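# Load a staple strip onto the open stapler's rail

## Task

Pick one strip of staples out of the tray and lay it over the rail of the opened stapler so that it straddles the rail with its legs pointing downward. The stapler must end up upright and resting flat on the table itself, not on anything else. Everything must stay in place without the robot supporting it. Finally, open the gripper and pull the arms away.

## Robot and tools

ROBOT. Two arms, left_arm and right_arm, each with six revolute joints and a parallel two-finger gripper. Base of left_arm sits at (-0.036, +0.242, 0) m with quat_wxyz (+0.997, 0, 0, +0.075); base of right_arm sits at (+0.019, -0.286, 0) m with quat_wxyz (+1.000, 0, 0, -0.023). All positions use one scene frame: origin on the table surface midway between the arms, +z up, +x pointing out over the table, left_arm on the +y side. The words left and right name arms only; they say nothing about which side of a picture something is on.

GRIPPER GEOMETRY. The fingers extend along the gripper's +z axis and close along its y axis. The reported end_effector_position is the point between the finger pads, a little under 1 cm back from the tips.

execute_actions. Argument actions is a list holding zero or one item. An empty list only returns the current state. An item with rows moves the arms: rows is a list of 1 to 15 rows, steps is 1 to 15 (default 15). Each control step lasts 1/30 s and uses one row; if rows run out, the final row keeps being used. An item with only steps (1 to 300) is a wait, measured from the previous result, and sends nothing new. Optional pictures (true/false) controls whether camera images are returned; by default they are. A refused call sends nothing.

ROW LAYOUT. One flat list of 14 numbers covering both arms every time, even if one arm should stay still (repeat its current values). Numbers 1-7 are left_arm: waist, shoulder, elbow, wrist pitch, wrist yaw, wrist roll, then opening. Numbers 8-14 are the same seven for right_arm. The joint values are absolute target angles in radians in each arm's own joint space, the same quantities shown on the Joint positions line; they are not offsets. Stated ranges: waist -2.618 to 3.054, shoulder 0.000 to 3.142, elbow 0.000 to 3.142, wrist pitch -1.571 to 1.571, wrist yaw -1.571 to 1.571, wrist roll -2.094 to 2.094. A call is rejected if any target is more than 0.036 rad outside its range and also beyond that joint's current angle. True joint ends may differ from the stated ones by up to 0.036 rad; a target past the true end is clipped, and the result may then say "joint sent to its limit" (possibly referring to an earlier action). Opening is an absolute value from -1 (closed) to +1 (fully open, pad gap 0.087 m).

MOTION LIMITS. Each step, the target passed to a joint stays within a fixed lead of its measured angle: 0.202 rad waist, 0.258 shoulder, 0.238 elbow, 0.573 wrist pitch, 0.522 wrist yaw and roll. If the targets would shift a gripper more than 70 mm from where it is measured, all that arm's targets are pulled back proportionally. Large moves therefore need several calls. Friction may leave a joint up to about 0.031 rad short, and commands smaller than that may not move it. After your last row, the arms keep heading toward it until they settle, stall, or a step is HELD; only a new action restarts travel.

RESULTS. The state line gives, for left_arm and right_arm, the gripper position in metres and orientation quat_wxyz in the scene frame; it can be somewhat wrong, especially at long reach. Joint positions and Joint velocities list each arm's six joints (rad, rad/s) plus pad gap (m, m/s). grip_measured is the measured opening on the command scale, with a fixed per-gripper error of about 1 mm. "joint command not followed" means a clearance check altered or blocked some targets; the rest of the row still ran. HELD flags steps on which your row was not (fully) sent. Joint torques follow joint order without the gripper; they include offsets, scale errors and noise, and are nonzero in free air. MOTOR HOT appears from 75 °C; at 90 °C that arm halts for 10 s, and at 100 °C its motors and gripper go limp and it falls (OVER-TEMPERATURE FAULT). Avoid holding loads longer than needed.

GRASPING. Fingers move to where grip_measured would equal the commanded number (except near -1 and +1). To keep an object held, command an opening below grip_measured: about 0.02 lower for a firm hold, less for a gentle one. Pads push up to roughly 20 N each; closing quickly can squeeze harder and may spring the fingers open. Brief outside tugs on a held part or shoves on loose objects can happen.

CAMERAS. cam_head_left, cam_head_right, cam_left_wrist, cam_right_wrist, each 672x504, returned in that order. Calibration (K, distortion, T_world_to_cam) is supplied; head cameras are fixed near (-0.17, 0.06, 0.85) and (-0.18, -0.11, 0.86); wrist camera poses follow from joint readings. Expect a few mm and degrees of error.

zoom_image: camera (one of the four names) and region [x0, y0, x1, y1] in pixels of that camera's latest image, top-left origin, no larger than 504 by 504. Gives a closer look; does not move anything.

read_manual: optional section, only "licences"; returns licence texts, no motion.

finished_scene: scene = number of the current scene. Answering without any tool call ends everything.

AVOID. Dropping the strip, knocking anything off the table, tipping the stapler or lifting it off the table, arms colliding or pressing each other, slamming or shoving hard. Release and retract before finishing, and confirm the strip stays on the rail unaided.

Each tool is called after "Emit:" by a JSON object that holds its "api" and its "payload".

## Session

Emit:
{"api": "execute_actions", "payload": {"actions": []}}

Scene clock: 0.00 s of 4800.00 s.
left_arm: end_effector_position=(+0.1917, +0.4254, +0.3693) grip_measured=+0.980 end_effector_quat_wxyz=(+0.547, +0.027, +0.832, +0.088) | right_arm: end_effector_position=(+0.0817, +0.1951, +0.2861) grip_measured=+1.000 end_effector_quat_wxyz=(+0.008, +0.301, +0.884, +0.357)
Joint positions: left_arm=[ 0.933  1.194  1.638 -1.074  0.853  0.693  0.087] | right_arm=[ 1.455  1.756  1.885 -0.978  0.125  2.017  0.087]
Joint velocities: left_arm=[-0.007  0.007  0.007 -0.051 -0.037 -0.051  0.   ] | right_arm=[-0.002  0.002 -0.002  0.022 -0.037 -0.081  0.   ]
Joint torques (N m, as the arm reports them, + toward a larger angle): no reading
Motor temperatures (°C, as the motors report them): left_arm=[21 19 21 21 23 20] | right_arm=[22 21 19 23 21 23]

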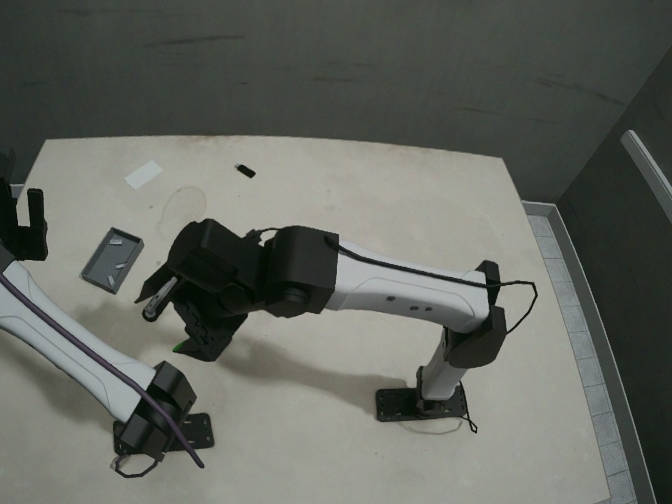

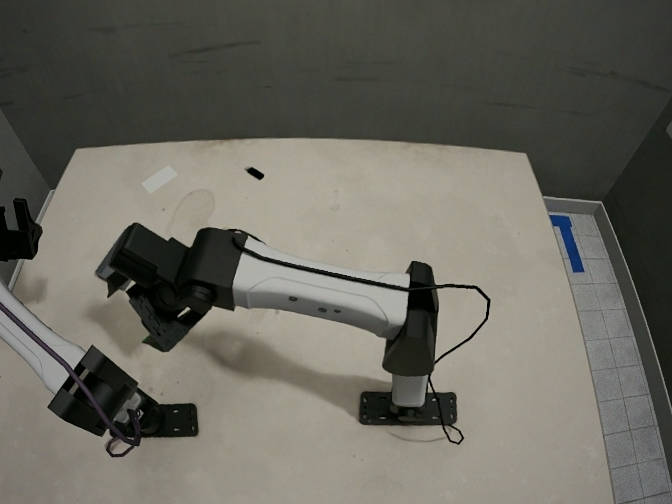

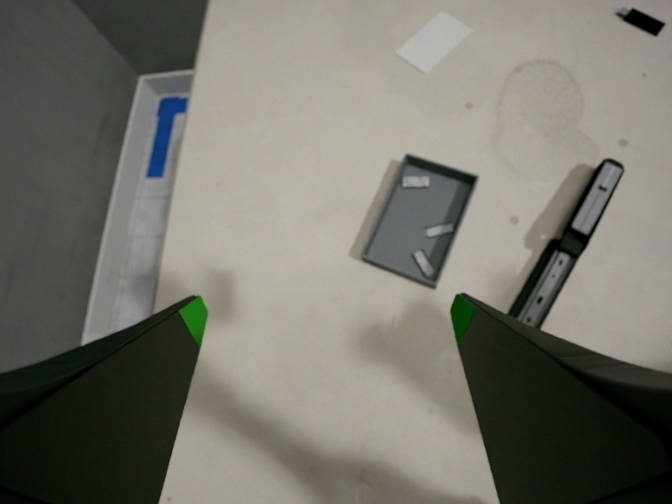

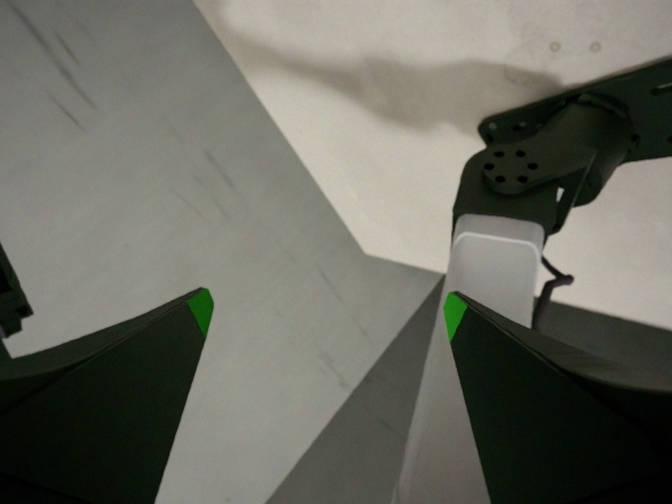

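Emit:
{"api": "execute_actions", "payload": {"actions": [{"rows":[[0.933,1.194,1.638,-1.074,0.853,0.693,1,0.0,1.0,1.2,-0.978,0,1,1]]}], "pictures": false}}

Emit:
{"api": "zoom_image", "payload": {"camera": "cam_left_wrist", "region": [350,130,650,350]}}

Emit:
{"api": "execute_actions", "payload": {"actions": [{"steps":120}]}}

Scene clock: 2.67 s of 4800.00 s.
left_arm: end_effector_position=(+0.1917, +0.4254, +0.3693) grip_measured=+0.980 end_effector_quat_wxyz=(+0.547, +0.027, +0.832, +0.088) | right_arm: end_effector_position=(+0.2316, -0.1073, +0.2695) grip_measured=+1.000 end_effector_quat_wxyz=(+0.272, +0.257, +0.878, +0.299)
Joint positions: left_arm=[ 0.933  1.194  1.638 -1.074  0.853  0.693  0.087] | right_arm=[ 0.618  1.002  1.235 -0.972  0.017  1.134  0.087]
Joint velocities: left_arm=[-0.002 -0.012  0.002 -0.022  0.022  0.022 -0.   ] | right_arm=[-2.19  -0.413 -0.012 -0.022 -0.037 -0.828  0.   ]
Joint torques (N m, as the arm reports them, + toward a larger angle): left_arm=[-0.34 -2.54  5.1   1.36  0.2   0.08] | right_arm=[ 1.02 -0.21  4.72  1.84 -0.03 -0.09]
Motor temperatures (°C, as the motors report them): left_arm=[21 20 21 22 23 20] | right_arm=[22 22 20 24 21 23]
Steps of this call (steps 1 to 65: nothing new was sent; steps 66 to 80: all 15 steps of this action). Readings (joint positions):
66: left_arm=[0.933 1.194 1.638 -1.074 0.853 0.693] | right_arm=[1.440 1.733 1.853 -0.956 0.104 1.961]
67: left_arm=[0.933 1.194 1.638 -1.074 0.853 0.693] | right_arm=[1.409 1.693 1.794 -0.947 0.082 1.893]
69: left_arm=[0.933 1.194 1.638 -1.074 0.853 0.693] | right_arm=[1.314 1.594 1.682 -0.951 0.061 1.763]
73: left_arm=[0.933 1.194 1.638 -1.074 0.853 0.693] | right_arm=[1.098 1.366 1.473 -0.949 0.042 1.497]
80: the state above

Region (350, 130, 650, 350) of cam_left_wrist's 672x504 image, scaled by 1.680, with more detail than that image has; it fills the top 370 rows of this view, and the rest is white.

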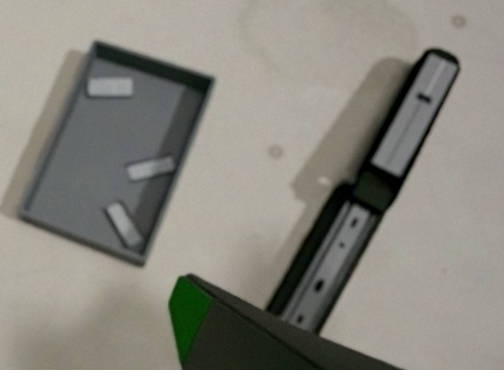

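Scene clock: 6.67 s of 4800.00 s.
left_arm: end_effector_position=(+0.1917, +0.4254, +0.3693) grip_measured=+0.980 end_effector_quat_wxyz=(+0.547, +0.027, +0.832, +0.088) | right_arm: end_effector_position=(+0.2903, -0.2625, +0.2651) grip_measured=+1.000 end_effector_quat_wxyz=(+0.360, +0.459, +0.790, +0.186)
Joint positions: left_arm=[ 0.933  1.194  1.638 -1.074  0.853  0.693  0.087] | right_arm=[ 0.006  0.992  1.224 -0.969  0.007  1.009  0.087]
Joint velocities: left_arm=[-0.007 -0.022  0.007 -0.022 -0.022 -0.007 -0.   ] | right_arm=[-0.002 -0.007 -0.012  0.022  0.037 -0.037  0.   ]
Joint torques (N m, as the arm reports them, + toward a larger angle): left_arm=[-0.32 -2.51  5.1   1.36  0.2   0.07] | right_arm=[-0.15 -1.48  5.54  1.84 -0.02 -0.05]
Motor temperatures (°C, as the motors report them): left_arm=[21 20 22 22 23 20] | right_arm=[22 22 20 25 21 23]
Steps of this call (steps 1 to 30: the robot went on to your last target; steps 31 to 100: nothing new was sent; then 0.67 s passed at rest). Readings (joint positions):
1: left_arm=[0.933 1.194 1.638 -1.074 0.853 0.693] | right_arm=[0.541 0.993 1.235 -0.970 0.014 1.109]
2: left_arm=[0.933 1.194 1.638 -1.074 0.853 0.693] | right_arm=[0.464 0.992 1.235 -0.970 0.012 1.088]
4: left_arm=[0.933 1.194 1.638 -1.074 0.853 0.693] | right_arm=[0.312 0.992 1.230 -0.969 0.007 1.059]
8: left_arm=[0.933 1.194 1.638 -1.074 0.853 0.693] | right_arm=[0.043 0.992 1.224 -0.969 0.009 1.031]
100: the state above
All arms were judged still, so your last target was given up. Only a new action makes them travel on or press farther. Fingers that are still opening or closing keep moving.
camera_calibration (this result's frames):
cam_right_wrist: T_world_to_cam=[[-0.581706, -0.506059, -0.636806, 0.205831], [-0.775367, 0.581582, 0.246104, 0.331205], [0.245812, 0.636919, -0.730692, 0.431228], [0, 0, 0, 1]] pos_world=[0.270538, -0.363118, 0.364659]

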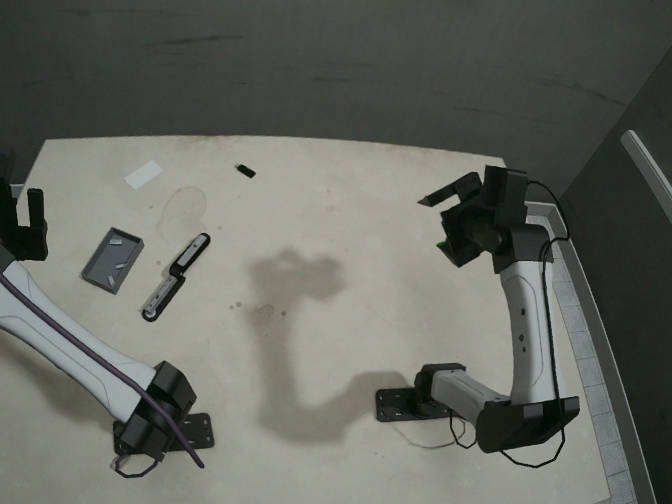

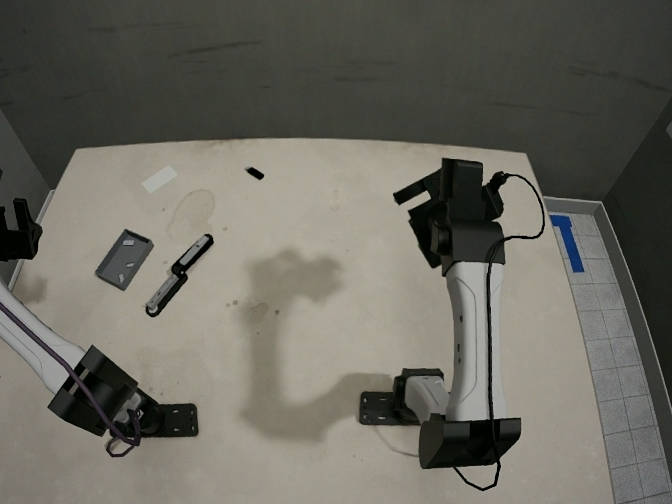

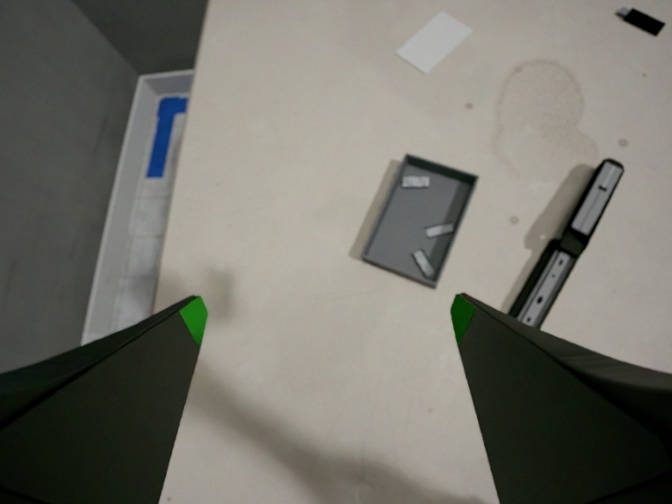

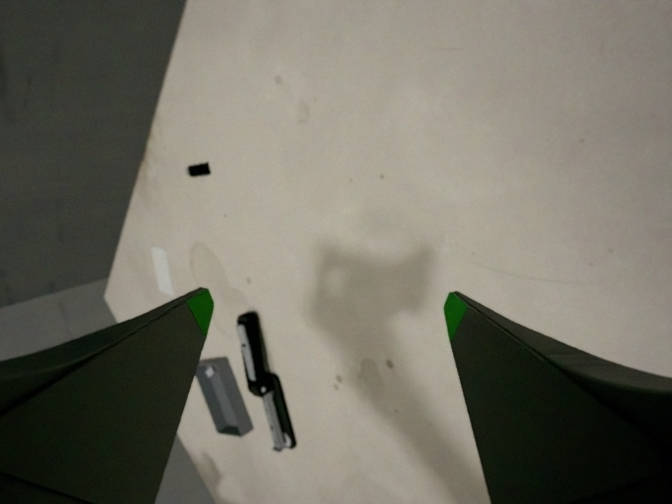

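Emit:
{"api": "execute_actions", "payload": {"actions": [{"rows":[[0.073,1.85,1.68,-1.3,0,1.515,-0.3,-0.5,0.6,0.6,-0.6,0,0,1]]}], "pictures": false}}

Emit:
{"api": "execute_actions", "payload": {"actions": [{"steps":25}], "pictures": false}}

Emit:
{"api": "execute_actions", "payload": {"actions": [{"rows":[[0.073,2.012,1.683,-1.241,0,1.515,-0.3,-0.5,0.6,0.6,-0.6,0,0,1]]}], "pictures": false}}

Emit:
{"api": "execute_actions", "payload": {"actions": [{"steps":20}]}}

Scene clock: 10.70 s of 4800.00 s.
left_arm: end_effector_position=(+0.3221, +0.3707, +0.1142) grip_measured=-0.300 end_effector_quat_wxyz=(+0.061, +0.553, +0.831, +0.016) | right_arm: end_effector_position=(+0.2120, -0.3984, +0.1433) grip_measured=+1.000 end_effector_quat_wxyz=(+0.442, +0.268, +0.849, -0.107)
Joint positions: left_arm=[ 0.12   1.902  1.671 -1.235  0.072  1.442  0.031] | right_arm=[-0.492  0.596  0.603 -0.634  0.004  0.071  0.087]
Joint velocities: left_arm=[-1.629 -0.002 -0.032 -0.212 -0.271  0.491  0.   ] | right_arm=[-0.002  0.017 -0.012  0.183 -0.066 -0.505  0.   ]
Joint torques (N m, as the arm reports them, + toward a larger angle): left_arm=[  4.81 -13.36   6.33   0.16  -0.21   0.11] | right_arm=[-0.26  0.64  7.84  2.15 -0.03 -0.02]
Motor temperatures (°C, as the motors report them): left_arm=[21 20 22 23 23 20] | right_arm=[22 22 20 25 21 23]
Steps of this call (steps 1 to 90: nothing new was sent; then 0.53 s passed at rest; steps 91 to 105: all 15 steps of this action). Readings (joint positions):
91: left_arm=[0.907 1.211 1.650 -1.095 0.796 0.749] | right_arm=[-0.031 0.958 1.177 -0.897 -0.010 0.926]
92: left_arm=[0.857 1.242 1.669 -1.115 0.730 0.820] | right_arm=[-0.104 0.891 1.093 -0.813 -0.011 0.824]
94: left_arm=[0.756 1.331 1.682 -1.142 0.597 0.959] | right_arm=[-0.259 0.725 0.934 -0.730 -0.005 0.629]
98: left_arm=[0.548 1.580 1.683 -1.187 0.320 1.218] | right_arm=[-0.462 0.592 0.708 -0.654 0.004 0.312]
105: the state above

Scene clock: 11.53 s of 4800.00 s.
left_arm: end_effector_position=(+0.3157, +0.3621, +0.1310) grip_measured=-0.300 end_effector_quat_wxyz=(+0.035, +0.600, +0.798, +0.035) | right_arm: end_effector_position=(+0.2141, -0.4027, +0.1474) grip_measured=+1.000 end_effector_quat_wxyz=(+0.448, +0.240, +0.852, -0.123)
Joint positions: left_arm=[ 0.071  1.859  1.671 -1.284  0.008  1.51   0.031] | right_arm=[-0.492  0.596  0.603 -0.611  0.004  0.008  0.087]
Joint velocities: left_arm=[ 0.007 -0.012 -0.017 -0.051 -0.066 -0.081 -0.001] | right_arm=[-0.022 -0.007 -0.022 -0.095 -0.066  0.007  0.   ]
Joint torques (N m, as the arm reports them, + toward a larger angle): left_arm=[-0.17 -9.59  6.14  0.21 -0.05  0.13] | right_arm=[-0.28  0.63  7.78  2.18 -0.04  0.02]
Motor temperatures (°C, as the motors report them): left_arm=[21 20 22 23 23 20] | right_arm=[22 22 20 26 21 23]
Steps of this call (steps 1 to 25: the robot went on to your last target). Readings (joint positions):
1: left_arm=[0.074 1.901 1.671 -1.245 0.066 1.456] | right_arm=[-0.492 0.596 0.603 -0.629 0.004 0.058]
2: left_arm=[0.046 1.892 1.671 -1.252 0.061 1.467] | right_arm=[-0.492 0.596 0.603 -0.625 0.004 0.048]
4: left_arm=[0.037 1.873 1.671 -1.265 0.051 1.483] | right_arm=[-0.492 0.596 0.603 -0.620 0.004 0.034]
8: left_arm=[0.067 1.859 1.671 -1.278 0.024 1.499] | right_arm=[-0.492 0.596 0.603 -0.614 0.004 0.018]
25: the state above

Scene clock: 12.03 s of 4800.00 s.
left_arm: end_effector_position=(+0.3250, +0.3645, +0.0779) grip_measured=-0.300 end_effector_quat_wxyz=(-0.003, +0.601, +0.799, -0.009) | right_arm: end_effector_position=(+0.2142, -0.4027, +0.1474) grip_measured=+1.000 end_effector_quat_wxyz=(+0.448, +0.240, +0.852, -0.123)
Joint positions: left_arm=[ 0.071  2.02   1.685 -1.254  0.006  1.511  0.031] | right_arm=[-0.492  0.596  0.603 -0.611  0.004  0.008  0.087]
Joint velocities: left_arm=[ 0.002 -0.007 -0.007  0.066 -0.066  0.007  0.   ] | right_arm=[ 0.007  0.002 -0.007  0.007  0.051 -0.007  0.   ]
Joint torques (N m, as the arm reports them, + toward a larger angle): left_arm=[ -0.21 -10.62   5.06   0.24  -0.03   0.14] | right_arm=[-0.28  0.61  7.78  2.18 -0.04  0.01]
Motor temperatures (°C, as the motors report them): left_arm=[21 20 22 23 23 20] | right_arm=[22 22 20 26 21 23]
Steps of this call (steps 1 to 15: all 15 steps of this action). Readings (joint positions):
1: left_arm=[0.071 1.872 1.676 -1.286 0.008 1.511] | right_arm=[-0.492 0.596 0.603 -0.611 0.004 0.008]
2: left_arm=[0.071 1.895 1.684 -1.279 0.008 1.511] | right_arm=[-0.492 0.596 0.603 -0.611 0.004 0.008]
4: left_arm=[0.071 1.954 1.685 -1.263 0.008 1.511] | right_arm=[-0.492 0.596 0.603 -0.611 0.004 0.008]
8: left_arm=[0.071 2.021 1.685 -1.255 0.006 1.511] | right_arm=[-0.492 0.596 0.603 -0.611 0.004 0.008]
15: the state above

Scene clock: 12.70 s of 4800.00 s.
left_arm: end_effector_position=(+0.3250, +0.3645, +0.0779) grip_measured=-0.300 end_effector_quat_wxyz=(-0.003, +0.601, +0.799, -0.009) | right_arm: end_effector_position=(+0.2142, -0.4027, +0.1474) grip_measured=+1.000 end_effector_quat_wxyz=(+0.448, +0.240, +0.852, -0.123)
Joint positions: left_arm=[ 0.071  2.02   1.685 -1.254  0.006  1.511  0.031] | right_arm=[-0.492  0.596  0.603 -0.611  0.004  0.008  0.087]
Joint velocities: left_arm=[-0.002  0.012  0.002 -0.051 -0.022  0.081 -0.001] | right_arm=[ 0.012  0.002 -0.002 -0.139 -0.066  0.007  0.   ]
Joint torques (N m, as the arm reports them, + toward a larger angle): left_arm=[ -0.18 -10.64   5.09   0.24  -0.04   0.14] | right_arm=[-0.28  0.62  7.78  2.18 -0.04  0.01]
Motor temperatures (°C, as the motors report them): left_arm=[21 20 22 23 23 20] | right_arm=[22 22 21 26 21 23]
Steps of this call (steps 1 to 15: the robot went on to your last target; steps 16 to 20: nothing new was sent). Readings (joint positions):
1: left_arm=[0.071 2.020 1.685 -1.254 0.006 1.511] | right_arm=[-0.492 0.596 0.603 -0.611 0.004 0.008]
2: left_arm=[0.071 2.020 1.685 -1.254 0.006 1.511] | right_arm=[-0.492 0.596 0.603 -0.611 0.004 0.008]
4: left_arm=[0.071 2.020 1.685 -1.254 0.006 1.511] | right_arm=[-0.492 0.596 0.603 -0.611 0.004 0.008]
8: left_arm=[0.071 2.020 1.685 -1.254 0.006 1.511] | right_arm=[-0.492 0.596 0.603 -0.611 0.004 0.008]
20: the state above
All arms were judged still, so your last target was given up. Only a new action makes them travel on or press farther. Fingers that are still opening or closing keep moving.
camera_calibration (this result's frames):
cam_left_wrist: T_world_to_cam=[[-0.96467, -0.260654, 0.0383668, 0.403618], [-0.136128, 0.617801, 0.774462, -0.226472], [-0.22557, 0.741877, -0.631456, -0.0125375], [0, 0, 0, 1]] pos_world=[0.355701, 0.254421, 0.151992]
cam_right_wrist: T_world_to_cam=[[-0.510043, -0.859987, -0.0166996, -0.233658], [-0.854698, 0.508897, -0.102539, 0.421796], [0.0966804, -0.0380261, -0.994589, 0.252363], [0, 0, 0, 1]] pos_world=[0.216934, -0.405997, 0.290346]

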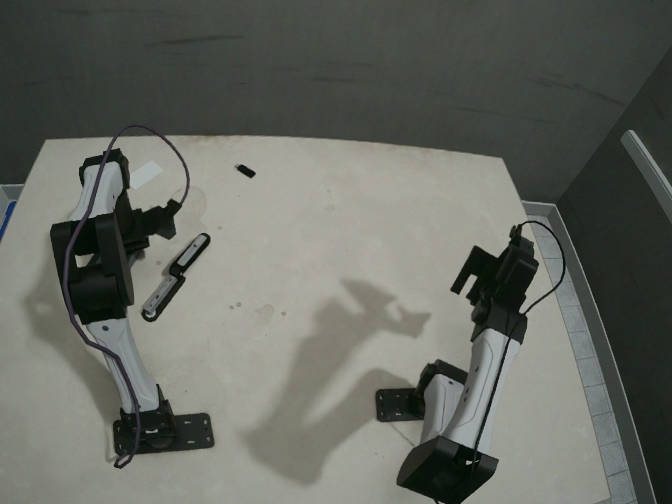

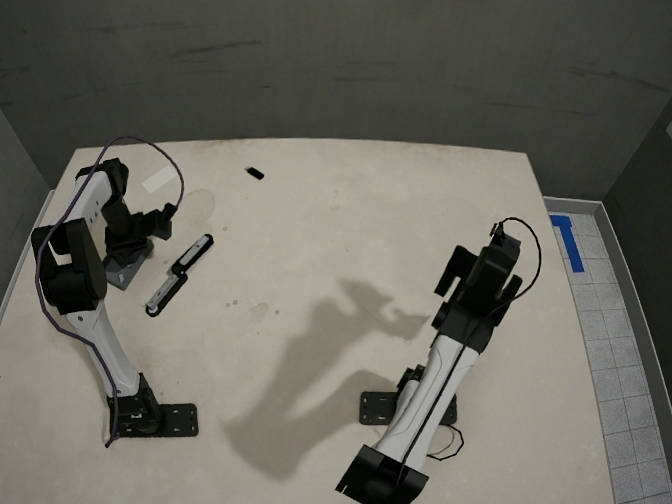

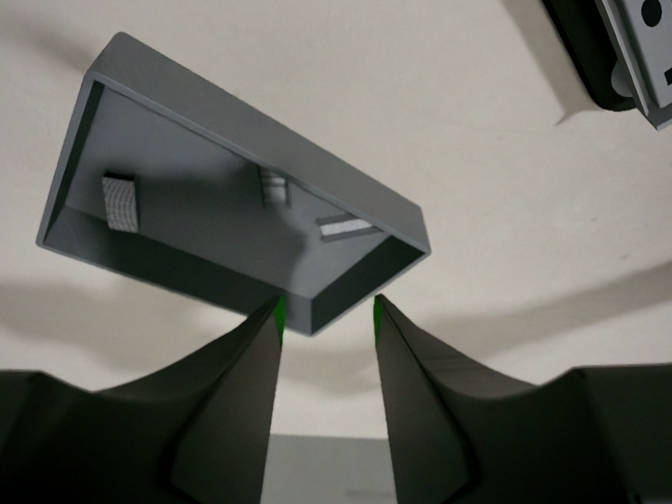

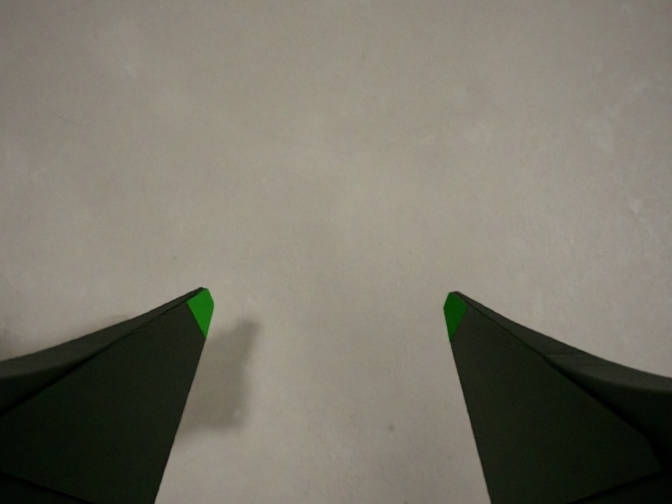

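Emit:
{"api": "zoom_image", "payload": {"camera": "cam_left_wrist", "region": [30,120,430,320]}}

Emit:
{"api": "zoom_image", "payload": {"camera": "cam_head_left", "region": [120,220,240,330]}}

Region (30, 120, 430, 320) of cam_left_wrist's 672x504 image, scaled by 1.260, with more detail than that image has.

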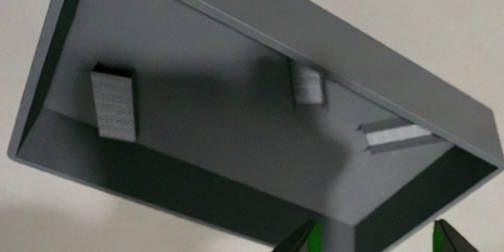

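Region (120, 220, 240, 330) of cam_head_left's 672x504 image, scaled by 4.200, with more detail than that image has; it fills the top 462 rows of this view, and the rest is white.

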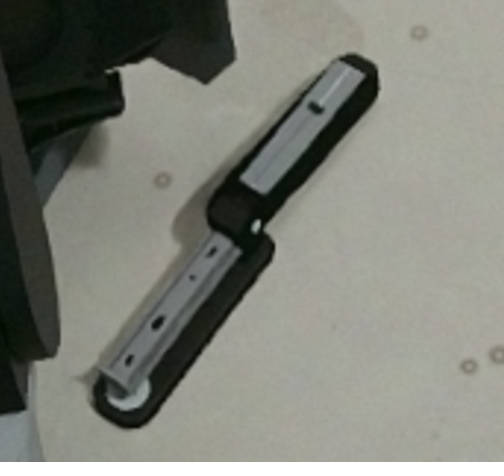

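Emit:
{"api": "execute_actions", "payload": {"actions": [{"rows":[[0.085,2.08,1.78,-1.26,0,1.6,-0.4,-0.5,0.6,0.6,-0.6,0,0,1],[0.095,2.14,1.87,-1.28,0,1.68,-0.45,-0.5,0.6,0.6,-0.6,0,0,1],[0.105,2.2,1.96,-1.3,0,1.75,-0.5,-0.5,0.6,0.6,-0.6,0,0,1],[0.115,2.26,2.05,-1.32,0,1.82,-0.5,-0.5,0.6,0.6,-0.6,0,0,1],[0.126,2.31,2.143,-1.34,0,1.9,-0.5,-0.5,0.6,0.6,-0.6,0,0,1],[0.126,2.33,2.143,-1.34,0,1.9,-0.5,-0.5,0.6,0.6,-0.6,0,0,1],[0.126,2.35,2.143,-1.34,0,1.9,-0.5,-0.5,0.6,0.6,-0.6,0,0,1],[0.126,2.365,2.143,-1.335,0,1.9,-0.5,-0.5,0.6,0.6,-0.6,0,0,1]]}], "pictures": false}}

Emit:
{"api": "execute_actions", "payload": {"actions": [{"steps":20}]}}

Scene clock: 15.67 s of 4800.00 s.
left_arm: end_effector_position=(+0.4133, +0.4105, +0.0506) grip_measured=-0.500 end_effector_quat_wxyz=(+0.007, +0.716, +0.698, +0.008) | right_arm: end_effector_position=(+0.2142, -0.4027, +0.1474) grip_measured=+1.000 end_effector_quat_wxyz=(+0.448, +0.240, +0.852, -0.124)
Joint positions: left_arm=[ 0.128  2.364  2.128 -1.314  0.004  1.873  0.022] | right_arm=[-0.492  0.596  0.603 -0.611  0.004  0.008  0.087]
Joint velocities: left_arm=[ 0.017 -0.017 -0.012 -0.066 -0.037  0.139 -0.   ] | right_arm=[-0.007  0.007 -0.002 -0.037 -0.022  0.066  0.   ]
Joint torques (N m, as the arm reports them, + toward a larger angle): left_arm=[ -0.59 -12.59   6.53   0.07   0.     0.13] | right_arm=[-0.29  0.62  7.78  2.18 -0.04  0.01]
Motor temperatures (°C, as the motors report them): left_arm=[21 21 22 22 23 20] | right_arm=[22 22 21 27 21 23]
Steps of this call (steps 1 to 74: nothing new was sent; steps 75 to 89: all 15 steps of this action). Readings (joint positions):
75: left_arm=[0.072 2.027 1.701 -1.265 0.006 1.525] | right_arm=[-0.492 0.596 0.603 -0.611 0.004 0.008]
76: left_arm=[0.073 2.052 1.746 -1.284 0.006 1.553] | right_arm=[-0.492 0.596 0.603 -0.611 0.004 0.008]
78: left_arm=[0.084 2.138 1.901 -1.305 0.006 1.632] | right_arm=[-0.492 0.596 0.603 -0.611 0.004 0.008]
82: left_arm=[0.117 2.296 2.122 -1.291 0.006 1.785] | right_arm=[-0.492 0.596 0.603 -0.611 0.004 0.008]
89: the state above

Scene clock: 16.33 s of 4800.00 s.
left_arm: end_effector_position=(+0.4129, +0.4101, +0.0505) grip_measured=-0.500 end_effector_quat_wxyz=(+0.005, +0.723, +0.690, +0.006) | right_arm: end_effector_position=(+0.2142, -0.4027, +0.1474) grip_measured=+1.000 end_effector_quat_wxyz=(+0.448, +0.240, +0.852, -0.124)
Joint positions: left_arm=[ 0.128  2.364  2.128 -1.32   0.004  1.895  0.022] | right_arm=[-0.492  0.596  0.603 -0.611  0.004  0.008  0.087]
Joint velocities: left_arm=[ 0.012 -0.007 -0.022 -0.037 -0.051 -0.051 -0.002] | right_arm=[-0.007 -0.007 -0.002  0.037 -0.125 -0.051  0.   ]
Joint torques (N m, as the arm reports them, + toward a larger angle): left_arm=[ -0.55 -12.56   6.44   0.02  -0.02   0.15] | right_arm=[-0.28  0.62  7.78  2.18 -0.04  0.01]
Motor temperatures (°C, as the motors report them): left_arm=[21 22 22 22 23 20] | right_arm=[22 22 21 27 21 23]
Steps of this call (steps 1 to 20: the robot went on to your last target). Readings (joint positions):
1: left_arm=[0.128 2.364 2.128 -1.315 0.004 1.877] | right_arm=[-0.492 0.596 0.603 -0.611 0.004 0.008]
2: left_arm=[0.128 2.364 2.128 -1.315 0.004 1.881] | right_arm=[-0.492 0.596 0.603 -0.611 0.004 0.008]
4: left_arm=[0.128 2.364 2.128 -1.318 0.004 1.886] | right_arm=[-0.492 0.596 0.603 -0.611 0.004 0.008]
8: left_arm=[0.128 2.364 2.128 -1.319 0.004 1.892] | right_arm=[-0.492 0.596 0.603 -0.611 0.004 0.008]
20: the state above
camera_calibration (this result's frames):
cam_left_wrist: T_world_to_cam=[[-0.997939, 0.0640267, 0.00418866, 0.383666], [0.0433536, 0.624718, 0.779646, -0.298701], [0.0473014, 0.778221, -0.626206, -0.171686], [0, 0, 0, 1]] pos_world=[0.403946, 0.295648, 0.123763]
cam_right_wrist: T_world_to_cam=[[-0.509859, -0.860102, -0.0163857, -0.233805], [-0.854825, 0.508685, -0.102537, 0.421737], [0.0965273, -0.0382724, -0.994594, 0.252297], [0, 0, 0, 1]] pos_world=[0.21695, -0.405971, 0.290346]

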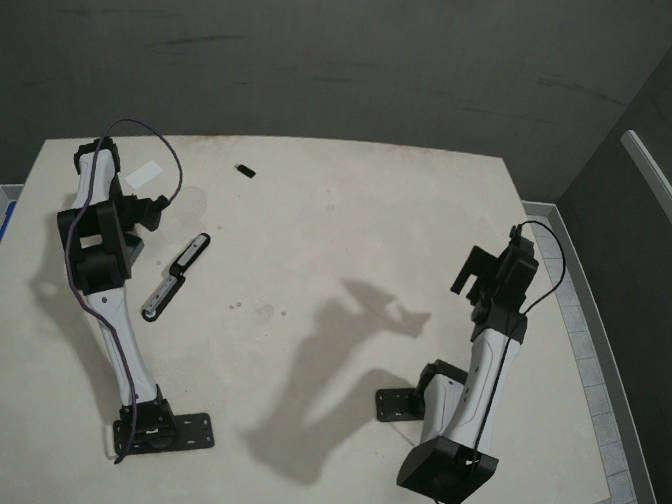

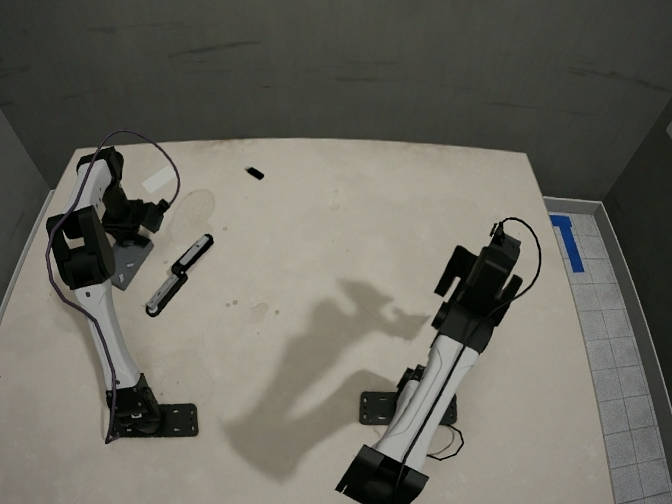

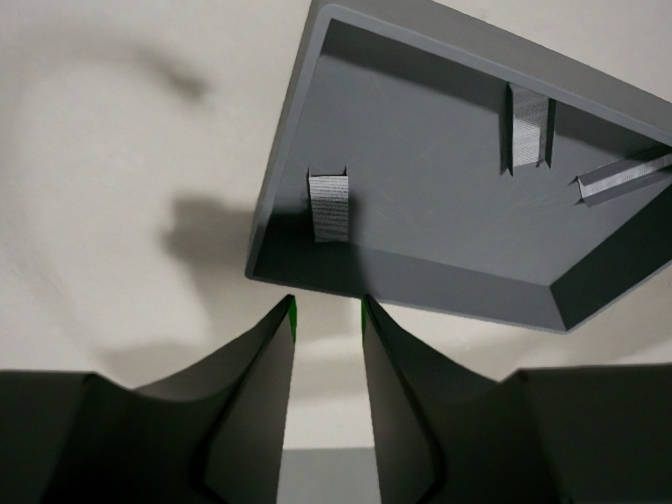

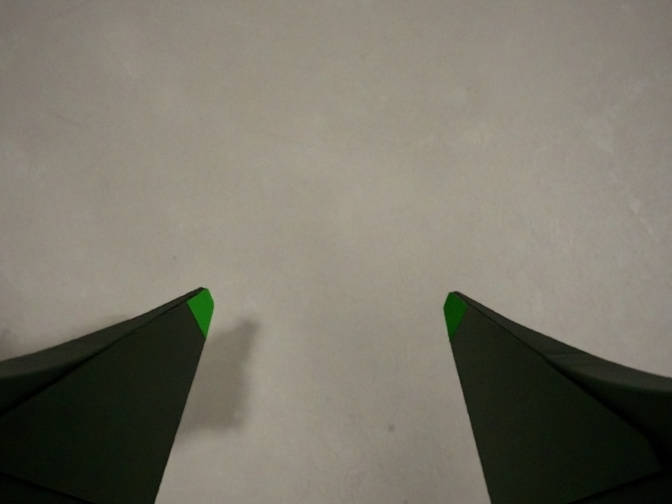

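Emit:
{"api": "execute_actions", "payload": {"actions": [{"rows":[[0.115,2.37,2.12,-1.31,0,1.89,-0.5,-0.5,0.6,0.6,-0.6,0,0,1],[0.115,2.373,2.105,-1.295,0,1.89,-0.5,-0.5,0.6,0.6,-0.6,0,0,1],[0.115,2.376,2.09,-1.28,0,1.89,-0.5,-0.5,0.6,0.6,-0.6,0,0,1],[0.115,2.38,2.075,-1.26,0,1.89,-0.5,-0.5,0.6,0.6,-0.6,0,0,1],[0.115,2.383,2.065,-1.24,0,1.89,-0.5,-0.5,0.6,0.6,-0.6,0,0,1]]}]}}

Scene clock: 17.87 s of 4800.00 s.
left_arm: end_effector_position=(+0.4175, +0.4094, +0.0417) grip_measured=-0.500 end_effector_quat_wxyz=(+0.006, +0.725, +0.689, +0.015) | right_arm: end_effector_position=(+0.2142, -0.4027, +0.1474) grip_measured=+1.000 end_effector_quat_wxyz=(+0.448, +0.240, +0.852, -0.124)
Joint positions: left_arm=[ 0.121  2.364  2.091 -1.265 -0.004  1.893  0.022] | right_arm=[-0.492  0.596  0.603 -0.611  0.004  0.008  0.087]
Joint velocities: left_arm=[ 0.017  0.002 -0.032 -0.037  0.022  0.081 -0.001] | right_arm=[-0.007 -0.007  0.007 -0.051 -0.037 -0.007  0.   ]
Joint torques (N m, as the arm reports them, + toward a larger angle): left_arm=[ -0.9  -11.25   3.3    0.39   0.04   0.07] | right_arm=[-0.28  0.61  7.78  2.18 -0.04  0.01]
Motor temperatures (°C, as the motors report them): left_arm=[21 22 22 22 23 20] | right_arm=[22 22 21 27 21 23]
Steps of this call (steps 1 to 15: the robot went on to your last target; steps 16 to 31: nothing new was sent; steps 32 to 46: all 15 steps of this action). Readings (joint positions):
32: left_arm=[0.127 2.364 2.128 -1.320 0.004 1.895] | right_arm=[-0.492 0.596 0.603 -0.611 0.004 0.008]
33: left_arm=[0.127 2.364 2.128 -1.319 0.004 1.895] | right_arm=[-0.492 0.596 0.603 -0.611 0.004 0.008]
35: left_arm=[0.125 2.364 2.117 -1.305 0.004 1.895] | right_arm=[-0.492 0.596 0.603 -0.611 0.004 0.008]
39: left_arm=[0.121 2.364 2.091 -1.277 -0.001 1.894] | right_arm=[-0.492 0.596 0.603 -0.611 0.004 0.008]
46: the state above
camera_calibration (this result's frames):
cam_left_wrist: T_world_to_cam=[[-0.997614, 0.0684411, -0.00910588, 0.386934], [0.0350223, 0.615273, 0.787535, -0.284576], [0.0595024, 0.785337, -0.616202, -0.18529], [0, 0, 0, 1]] pos_world=[0.407002, 0.294125, 0.113461]
cam_right_wrist: T_world_to_cam=[[-0.509859, -0.860102, -0.0163857, -0.233805], [-0.854825, 0.508685, -0.102537, 0.421737], [0.0965273, -0.0382724, -0.994594, 0.252297], [0, 0, 0, 1]] pos_world=[0.21695, -0.405971, 0.290346]

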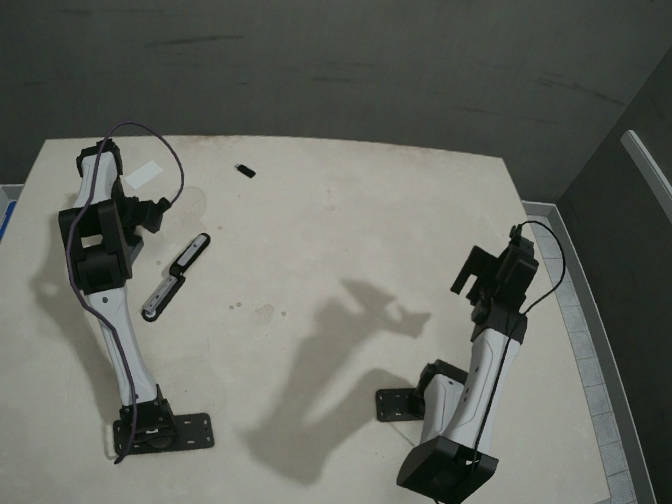

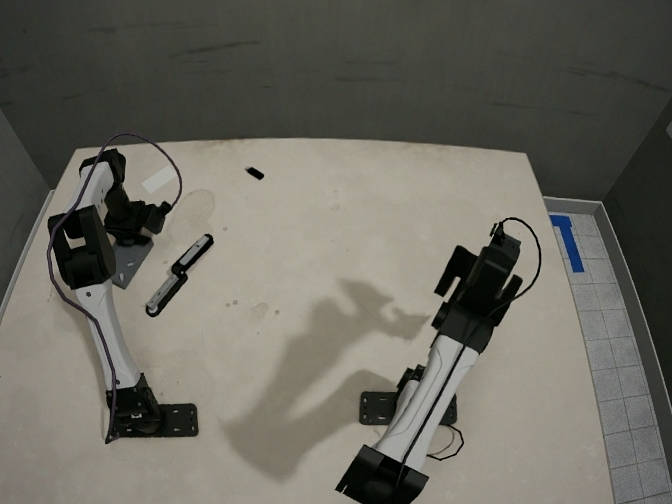

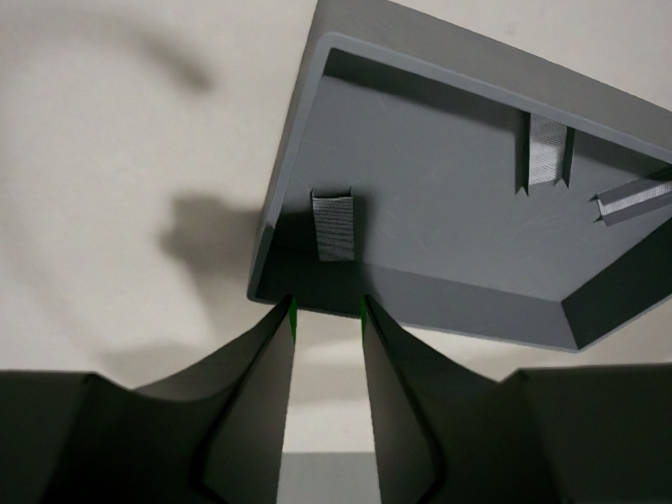

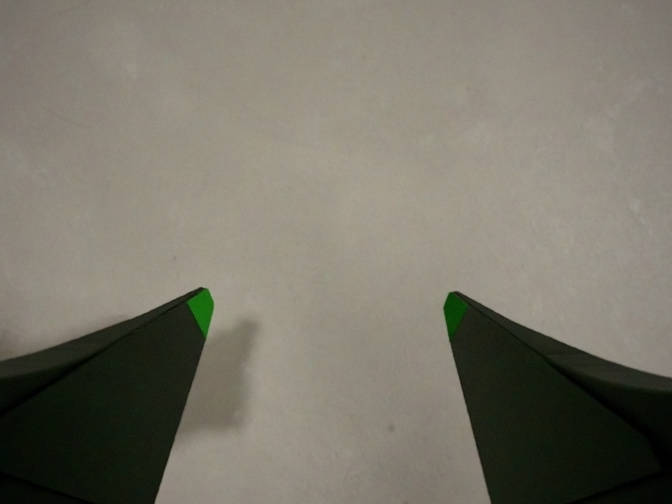

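Emit:
{"api": "execute_actions", "payload": {"actions": [{"rows":[[0.105,2.39,2.055,-1.25,0,1.89,-0.5,-0.5,0.6,0.6,-0.6,0,0,1],[0.105,2.395,2.045,-1.25,0,1.89,-0.5,-0.5,0.6,0.6,-0.6,0,0,1],[0.105,2.403,2.035,-1.25,0,1.89,-0.5,-0.5,0.6,0.6,-0.6,0,0,1]]}]}}

Scene clock: 19.07 s of 4800.00 s.
left_arm: end_effector_position=(+0.4177, +0.4094, +0.0397) grip_measured=-0.500 end_effector_quat_wxyz=(-0.004, +0.727, +0.686, +0.021) | right_arm: end_effector_position=(+0.2142, -0.4027, +0.1474) grip_measured=+1.000 end_effector_quat_wxyz=(+0.448, +0.240, +0.852, -0.124)
Joint positions: left_arm=[ 0.112  2.364  2.079 -1.253 -0.027  1.892  0.022] | right_arm=[-0.492  0.596  0.603 -0.611  0.004  0.008  0.087]
Joint velocities: left_arm=[ 0.007 -0.012 -0.002  0.022 -0.037  0.139  0.   ] | right_arm=[-0.002 -0.007  0.007  0.037  0.007  0.051  0.   ]
Joint torques (N m, as the arm reports them, + toward a larger angle): left_arm=[-1.04 -9.75  1.98  0.22  0.25  0.07] | right_arm=[-0.29  0.62  7.78  2.18 -0.04  0.01]
Motor temperatures (°C, as the motors report them): left_arm=[21 22 22 22 23 20] | right_arm=[22 22 21 27 21 23]
Steps of this call (steps 1 to 15: the robot went on to your last target; steps 16 to 21: nothing new was sent; steps 22 to 36: all 15 steps of this action). Readings (joint positions):
22: left_arm=[0.120 2.364 2.089 -1.262 -0.004 1.893] | right_arm=[-0.492 0.596 0.603 -0.611 0.004 0.008]
23: left_arm=[0.119 2.364 2.085 -1.259 -0.007 1.893] | right_arm=[-0.492 0.596 0.603 -0.611 0.004 0.008]
25: left_arm=[0.117 2.364 2.080 -1.254 -0.015 1.893] | right_arm=[-0.492 0.596 0.603 -0.611 0.004 0.008]
29: left_arm=[0.113 2.364 2.079 -1.254 -0.025 1.892] | right_arm=[-0.492 0.596 0.603 -0.611 0.004 0.008]
36: the state above
camera_calibration (this result's frames):
cam_left_wrist: T_world_to_cam=[[-0.997121, 0.0758089, -0.00187612, 0.383687], [0.0439115, 0.597388, 0.800749, -0.279947], [0.0618247, 0.798361, -0.598997, -0.193565], [0, 0, 0, 1]] pos_world=[0.406843, 0.292685, 0.108942]
cam_right_wrist: T_world_to_cam=[[-0.509859, -0.860102, -0.0163857, -0.233805], [-0.854825, 0.508685, -0.102537, 0.421737], [0.0965273, -0.0382724, -0.994594, 0.252297], [0, 0, 0, 1]] pos_world=[0.21695, -0.405971, 0.290346]

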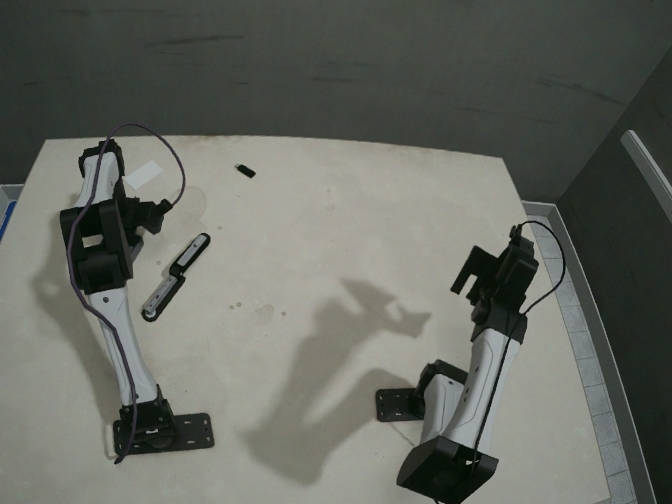

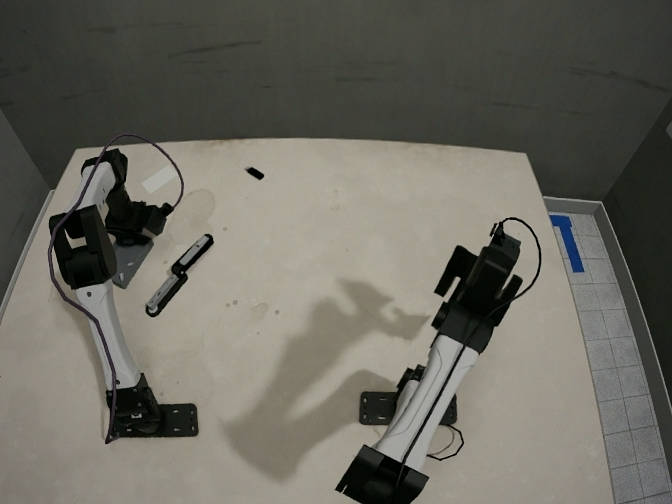

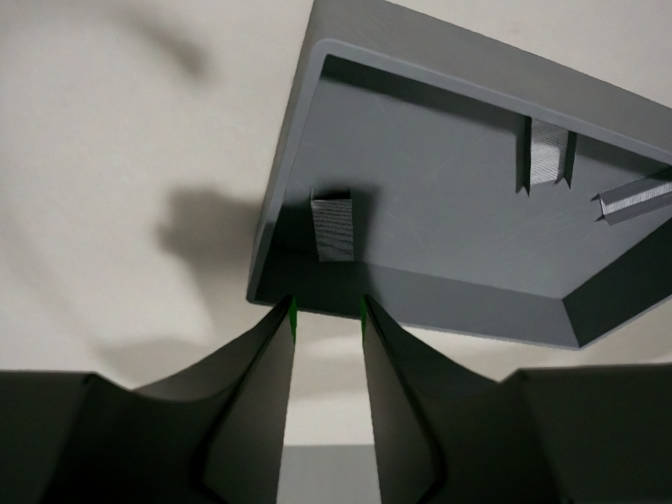

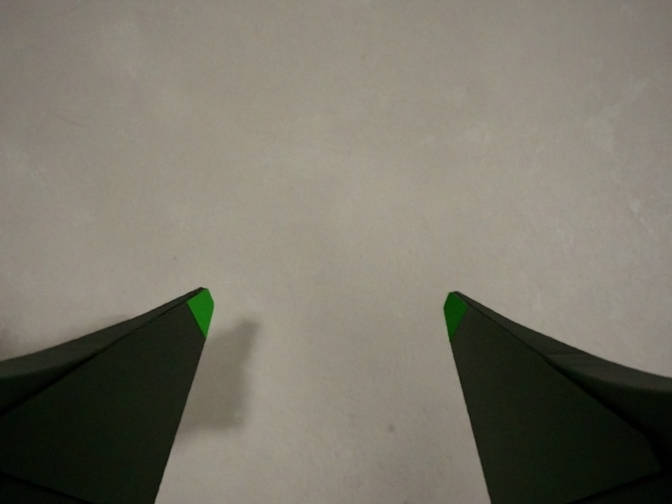

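Emit:
{"api": "execute_actions", "payload": {"actions": [{"rows":[[0.112,2.36,2.11,-1.29,0,1.89,-0.5,-0.5,0.6,0.6,-0.6,0,0,1],[0.112,2.36,2.13,-1.32,0,1.89,-0.5,-0.5,0.6,0.6,-0.6,0,0,1],[0.112,2.36,2.145,-1.35,0,1.89,-0.5,-0.5,0.6,0.6,-0.6,0,0,1],[0.112,2.36,2.145,-1.35,0,1.89,-0.5,-0.5,0.6,0.6,-0.6,0,0,1],[0.112,2.36,2.145,-1.35,0,1.89,-0.5,-0.5,0.6,0.6,-0.6,0,0,1],[0.1,2.36,2.145,-1.35,0.01,1.86,-0.5,-0.5,0.6,0.6,-0.6,0,0,1],[0.085,2.36,2.145,-1.35,0.01,1.85,-0.5,-0.5,0.6,0.6,-0.6,0,0,1],[0.072,2.36,2.145,-1.35,0.01,1.845,-0.5,-0.5,0.6,0.6,-0.6,0,0,1]]}], "pictures": false}}

Emit:
{"api": "execute_actions", "payload": {"actions": [{"rows":[[0.072,2.37,2.11,-1.33,0,1.845,-0.5,-0.5,0.6,0.6,-0.6,0,0,1],[0.072,2.37,2.09,-1.31,0,1.845,-0.5,-0.5,0.6,0.6,-0.6,0,0,1],[0.072,2.37,2.075,-1.29,0,1.845,-0.5,-0.5,0.6,0.6,-0.6,0,0,1],[0.072,2.375,2.06,-1.275,0,1.845,-0.5,-0.5,0.6,0.6,-0.6,0,0,1]]}]}}

Scene clock: 21.33 s of 4800.00 s.
left_arm: end_effector_position=(+0.4179, +0.3845, +0.0518) grip_measured=-0.500 end_effector_quat_wxyz=(+0.003, +0.729, +0.684, +0.003) | right_arm: end_effector_position=(+0.2142, -0.4027, +0.1474) grip_measured=+1.000 end_effector_quat_wxyz=(+0.448, +0.240, +0.852, -0.124)
Joint positions: left_arm=[ 0.071  2.362  2.131 -1.331  0.002  1.855  0.022] | right_arm=[-0.492  0.596  0.603 -0.611  0.004  0.008  0.087]
Joint velocities: left_arm=[ 0.007 -0.012 -0.022 -0.066  0.051 -0.022 -0.001] | right_arm=[ 0.002 -0.002  0.027 -0.022 -0.037 -0.007  0.   ]
Joint torques (N m, as the arm reports them, + toward a larger angle): left_arm=[ -0.19 -12.77   6.44   0.02   0.05   0.05] | right_arm=[-0.29  0.62  7.79  2.18 -0.03  0.01]
Motor temperatures (°C, as the motors report them): left_arm=[21 23 22 22 23 20] | right_arm=[22 22 22 28 21 23]
Steps of this call (steps 1 to 15: the robot went on to your last target; steps 16 to 53: nothing new was sent; steps 54 to 68: all 15 steps of this action). Readings (joint positions):
54: left_arm=[0.112 2.362 2.084 -1.257 -0.027 1.892] | right_arm=[-0.492 0.596 0.603 -0.611 0.004 0.008]
55: left_arm=[0.112 2.362 2.094 -1.266 -0.024 1.892] | right_arm=[-0.492 0.596 0.603 -0.611 0.004 0.008]
57: left_arm=[0.112 2.362 2.115 -1.290 -0.018 1.892] | right_arm=[-0.492 0.596 0.603 -0.611 0.004 0.008]
61: left_arm=[0.107 2.362 2.131 -1.313 -0.009 1.875] | right_arm=[-0.492 0.596 0.603 -0.611 0.004 0.008]
68: the state above

Scene clock: 21.83 s of 4800.00 s.
left_arm: end_effector_position=(+0.4137, +0.3836, +0.0379) grip_measured=-0.500 end_effector_quat_wxyz=(-0.001, +0.727, +0.686, -0.004) | right_arm: end_effector_position=(+0.2142, -0.4027, +0.1474) grip_measured=+1.000 end_effector_quat_wxyz=(+0.448, +0.240, +0.852, -0.124)
Joint positions: left_arm=[ 0.071  2.362  2.076 -1.292  0.002  1.85   0.022] | right_arm=[-0.492  0.596  0.603 -0.611  0.004  0.008  0.087]
Joint velocities: left_arm=[-0.007  0.007  0.002  0.051  0.051 -0.022  0.001] | right_arm=[-0.007 -0.012 -0.027 -0.037  0.022 -0.037  0.   ]
Joint torques (N m, as the arm reports them, + toward a larger angle): left_arm=[ -0.26 -11.66   4.01   0.23  -0.01   0.05] | right_arm=[-0.28  0.62  7.78  2.18 -0.04  0.01]
Motor temperatures (°C, as the motors report them): left_arm=[21 23 22 22 23 20] | right_arm=[22 22 22 28 21 23]
Steps of this call (steps 1 to 15: all 15 steps of this action). Readings (joint positions):
1: left_arm=[0.071 2.362 2.131 -1.331 0.002 1.854] | right_arm=[-0.492 0.596 0.603 -0.611 0.004 0.008]
2: left_arm=[0.071 2.362 2.126 -1.328 0.002 1.853] | right_arm=[-0.492 0.596 0.603 -0.611 0.004 0.008]
4: left_arm=[0.071 2.362 2.107 -1.315 0.002 1.852] | right_arm=[-0.492 0.596 0.603 -0.611 0.004 0.008]
8: left_arm=[0.071 2.362 2.076 -1.304 0.002 1.850] | right_arm=[-0.492 0.596 0.603 -0.611 0.004 0.008]
15: the state above
camera_calibration (this result's frames):
cam_left_wrist: T_world_to_cam=[[-0.996833, 0.0751168, 0.026098, 0.380691], [0.0675906, 0.627447, 0.77572, -0.283223], [0.0418945, 0.775028, -0.630537, -0.155392], [0, 0, 0, 1]] pos_world=[0.405138, 0.269545, 0.111786]
cam_right_wrist: T_world_to_cam=[[-0.509859, -0.860102, -0.0163857, -0.233805], [-0.854825, 0.508685, -0.102537, 0.421737], [0.0965273, -0.0382724, -0.994594, 0.252297], [0, 0, 0, 1]] pos_world=[0.21695, -0.405971, 0.290346]

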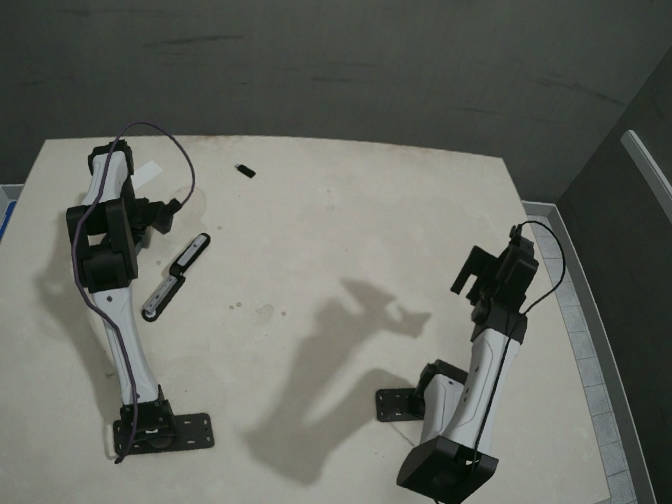

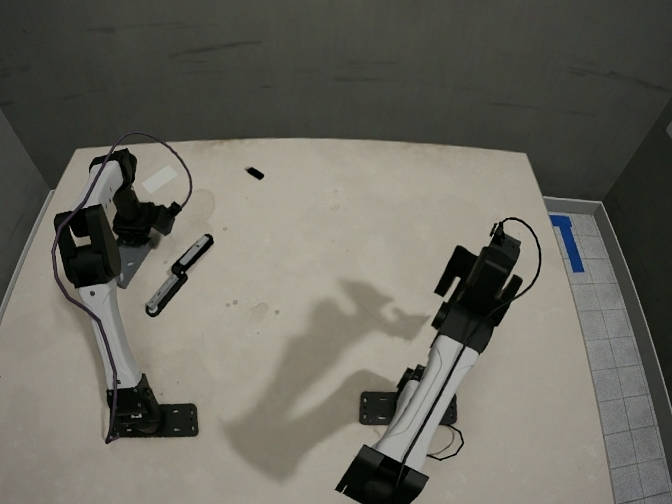

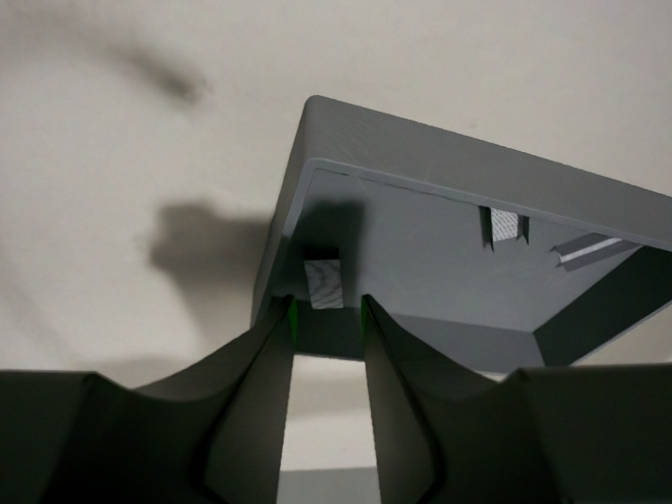

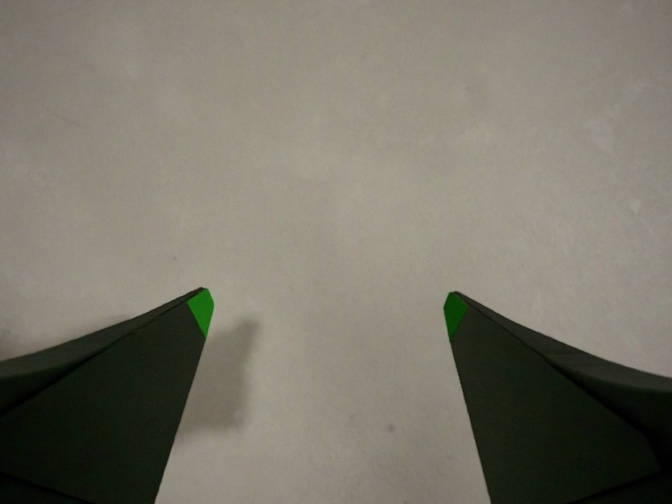

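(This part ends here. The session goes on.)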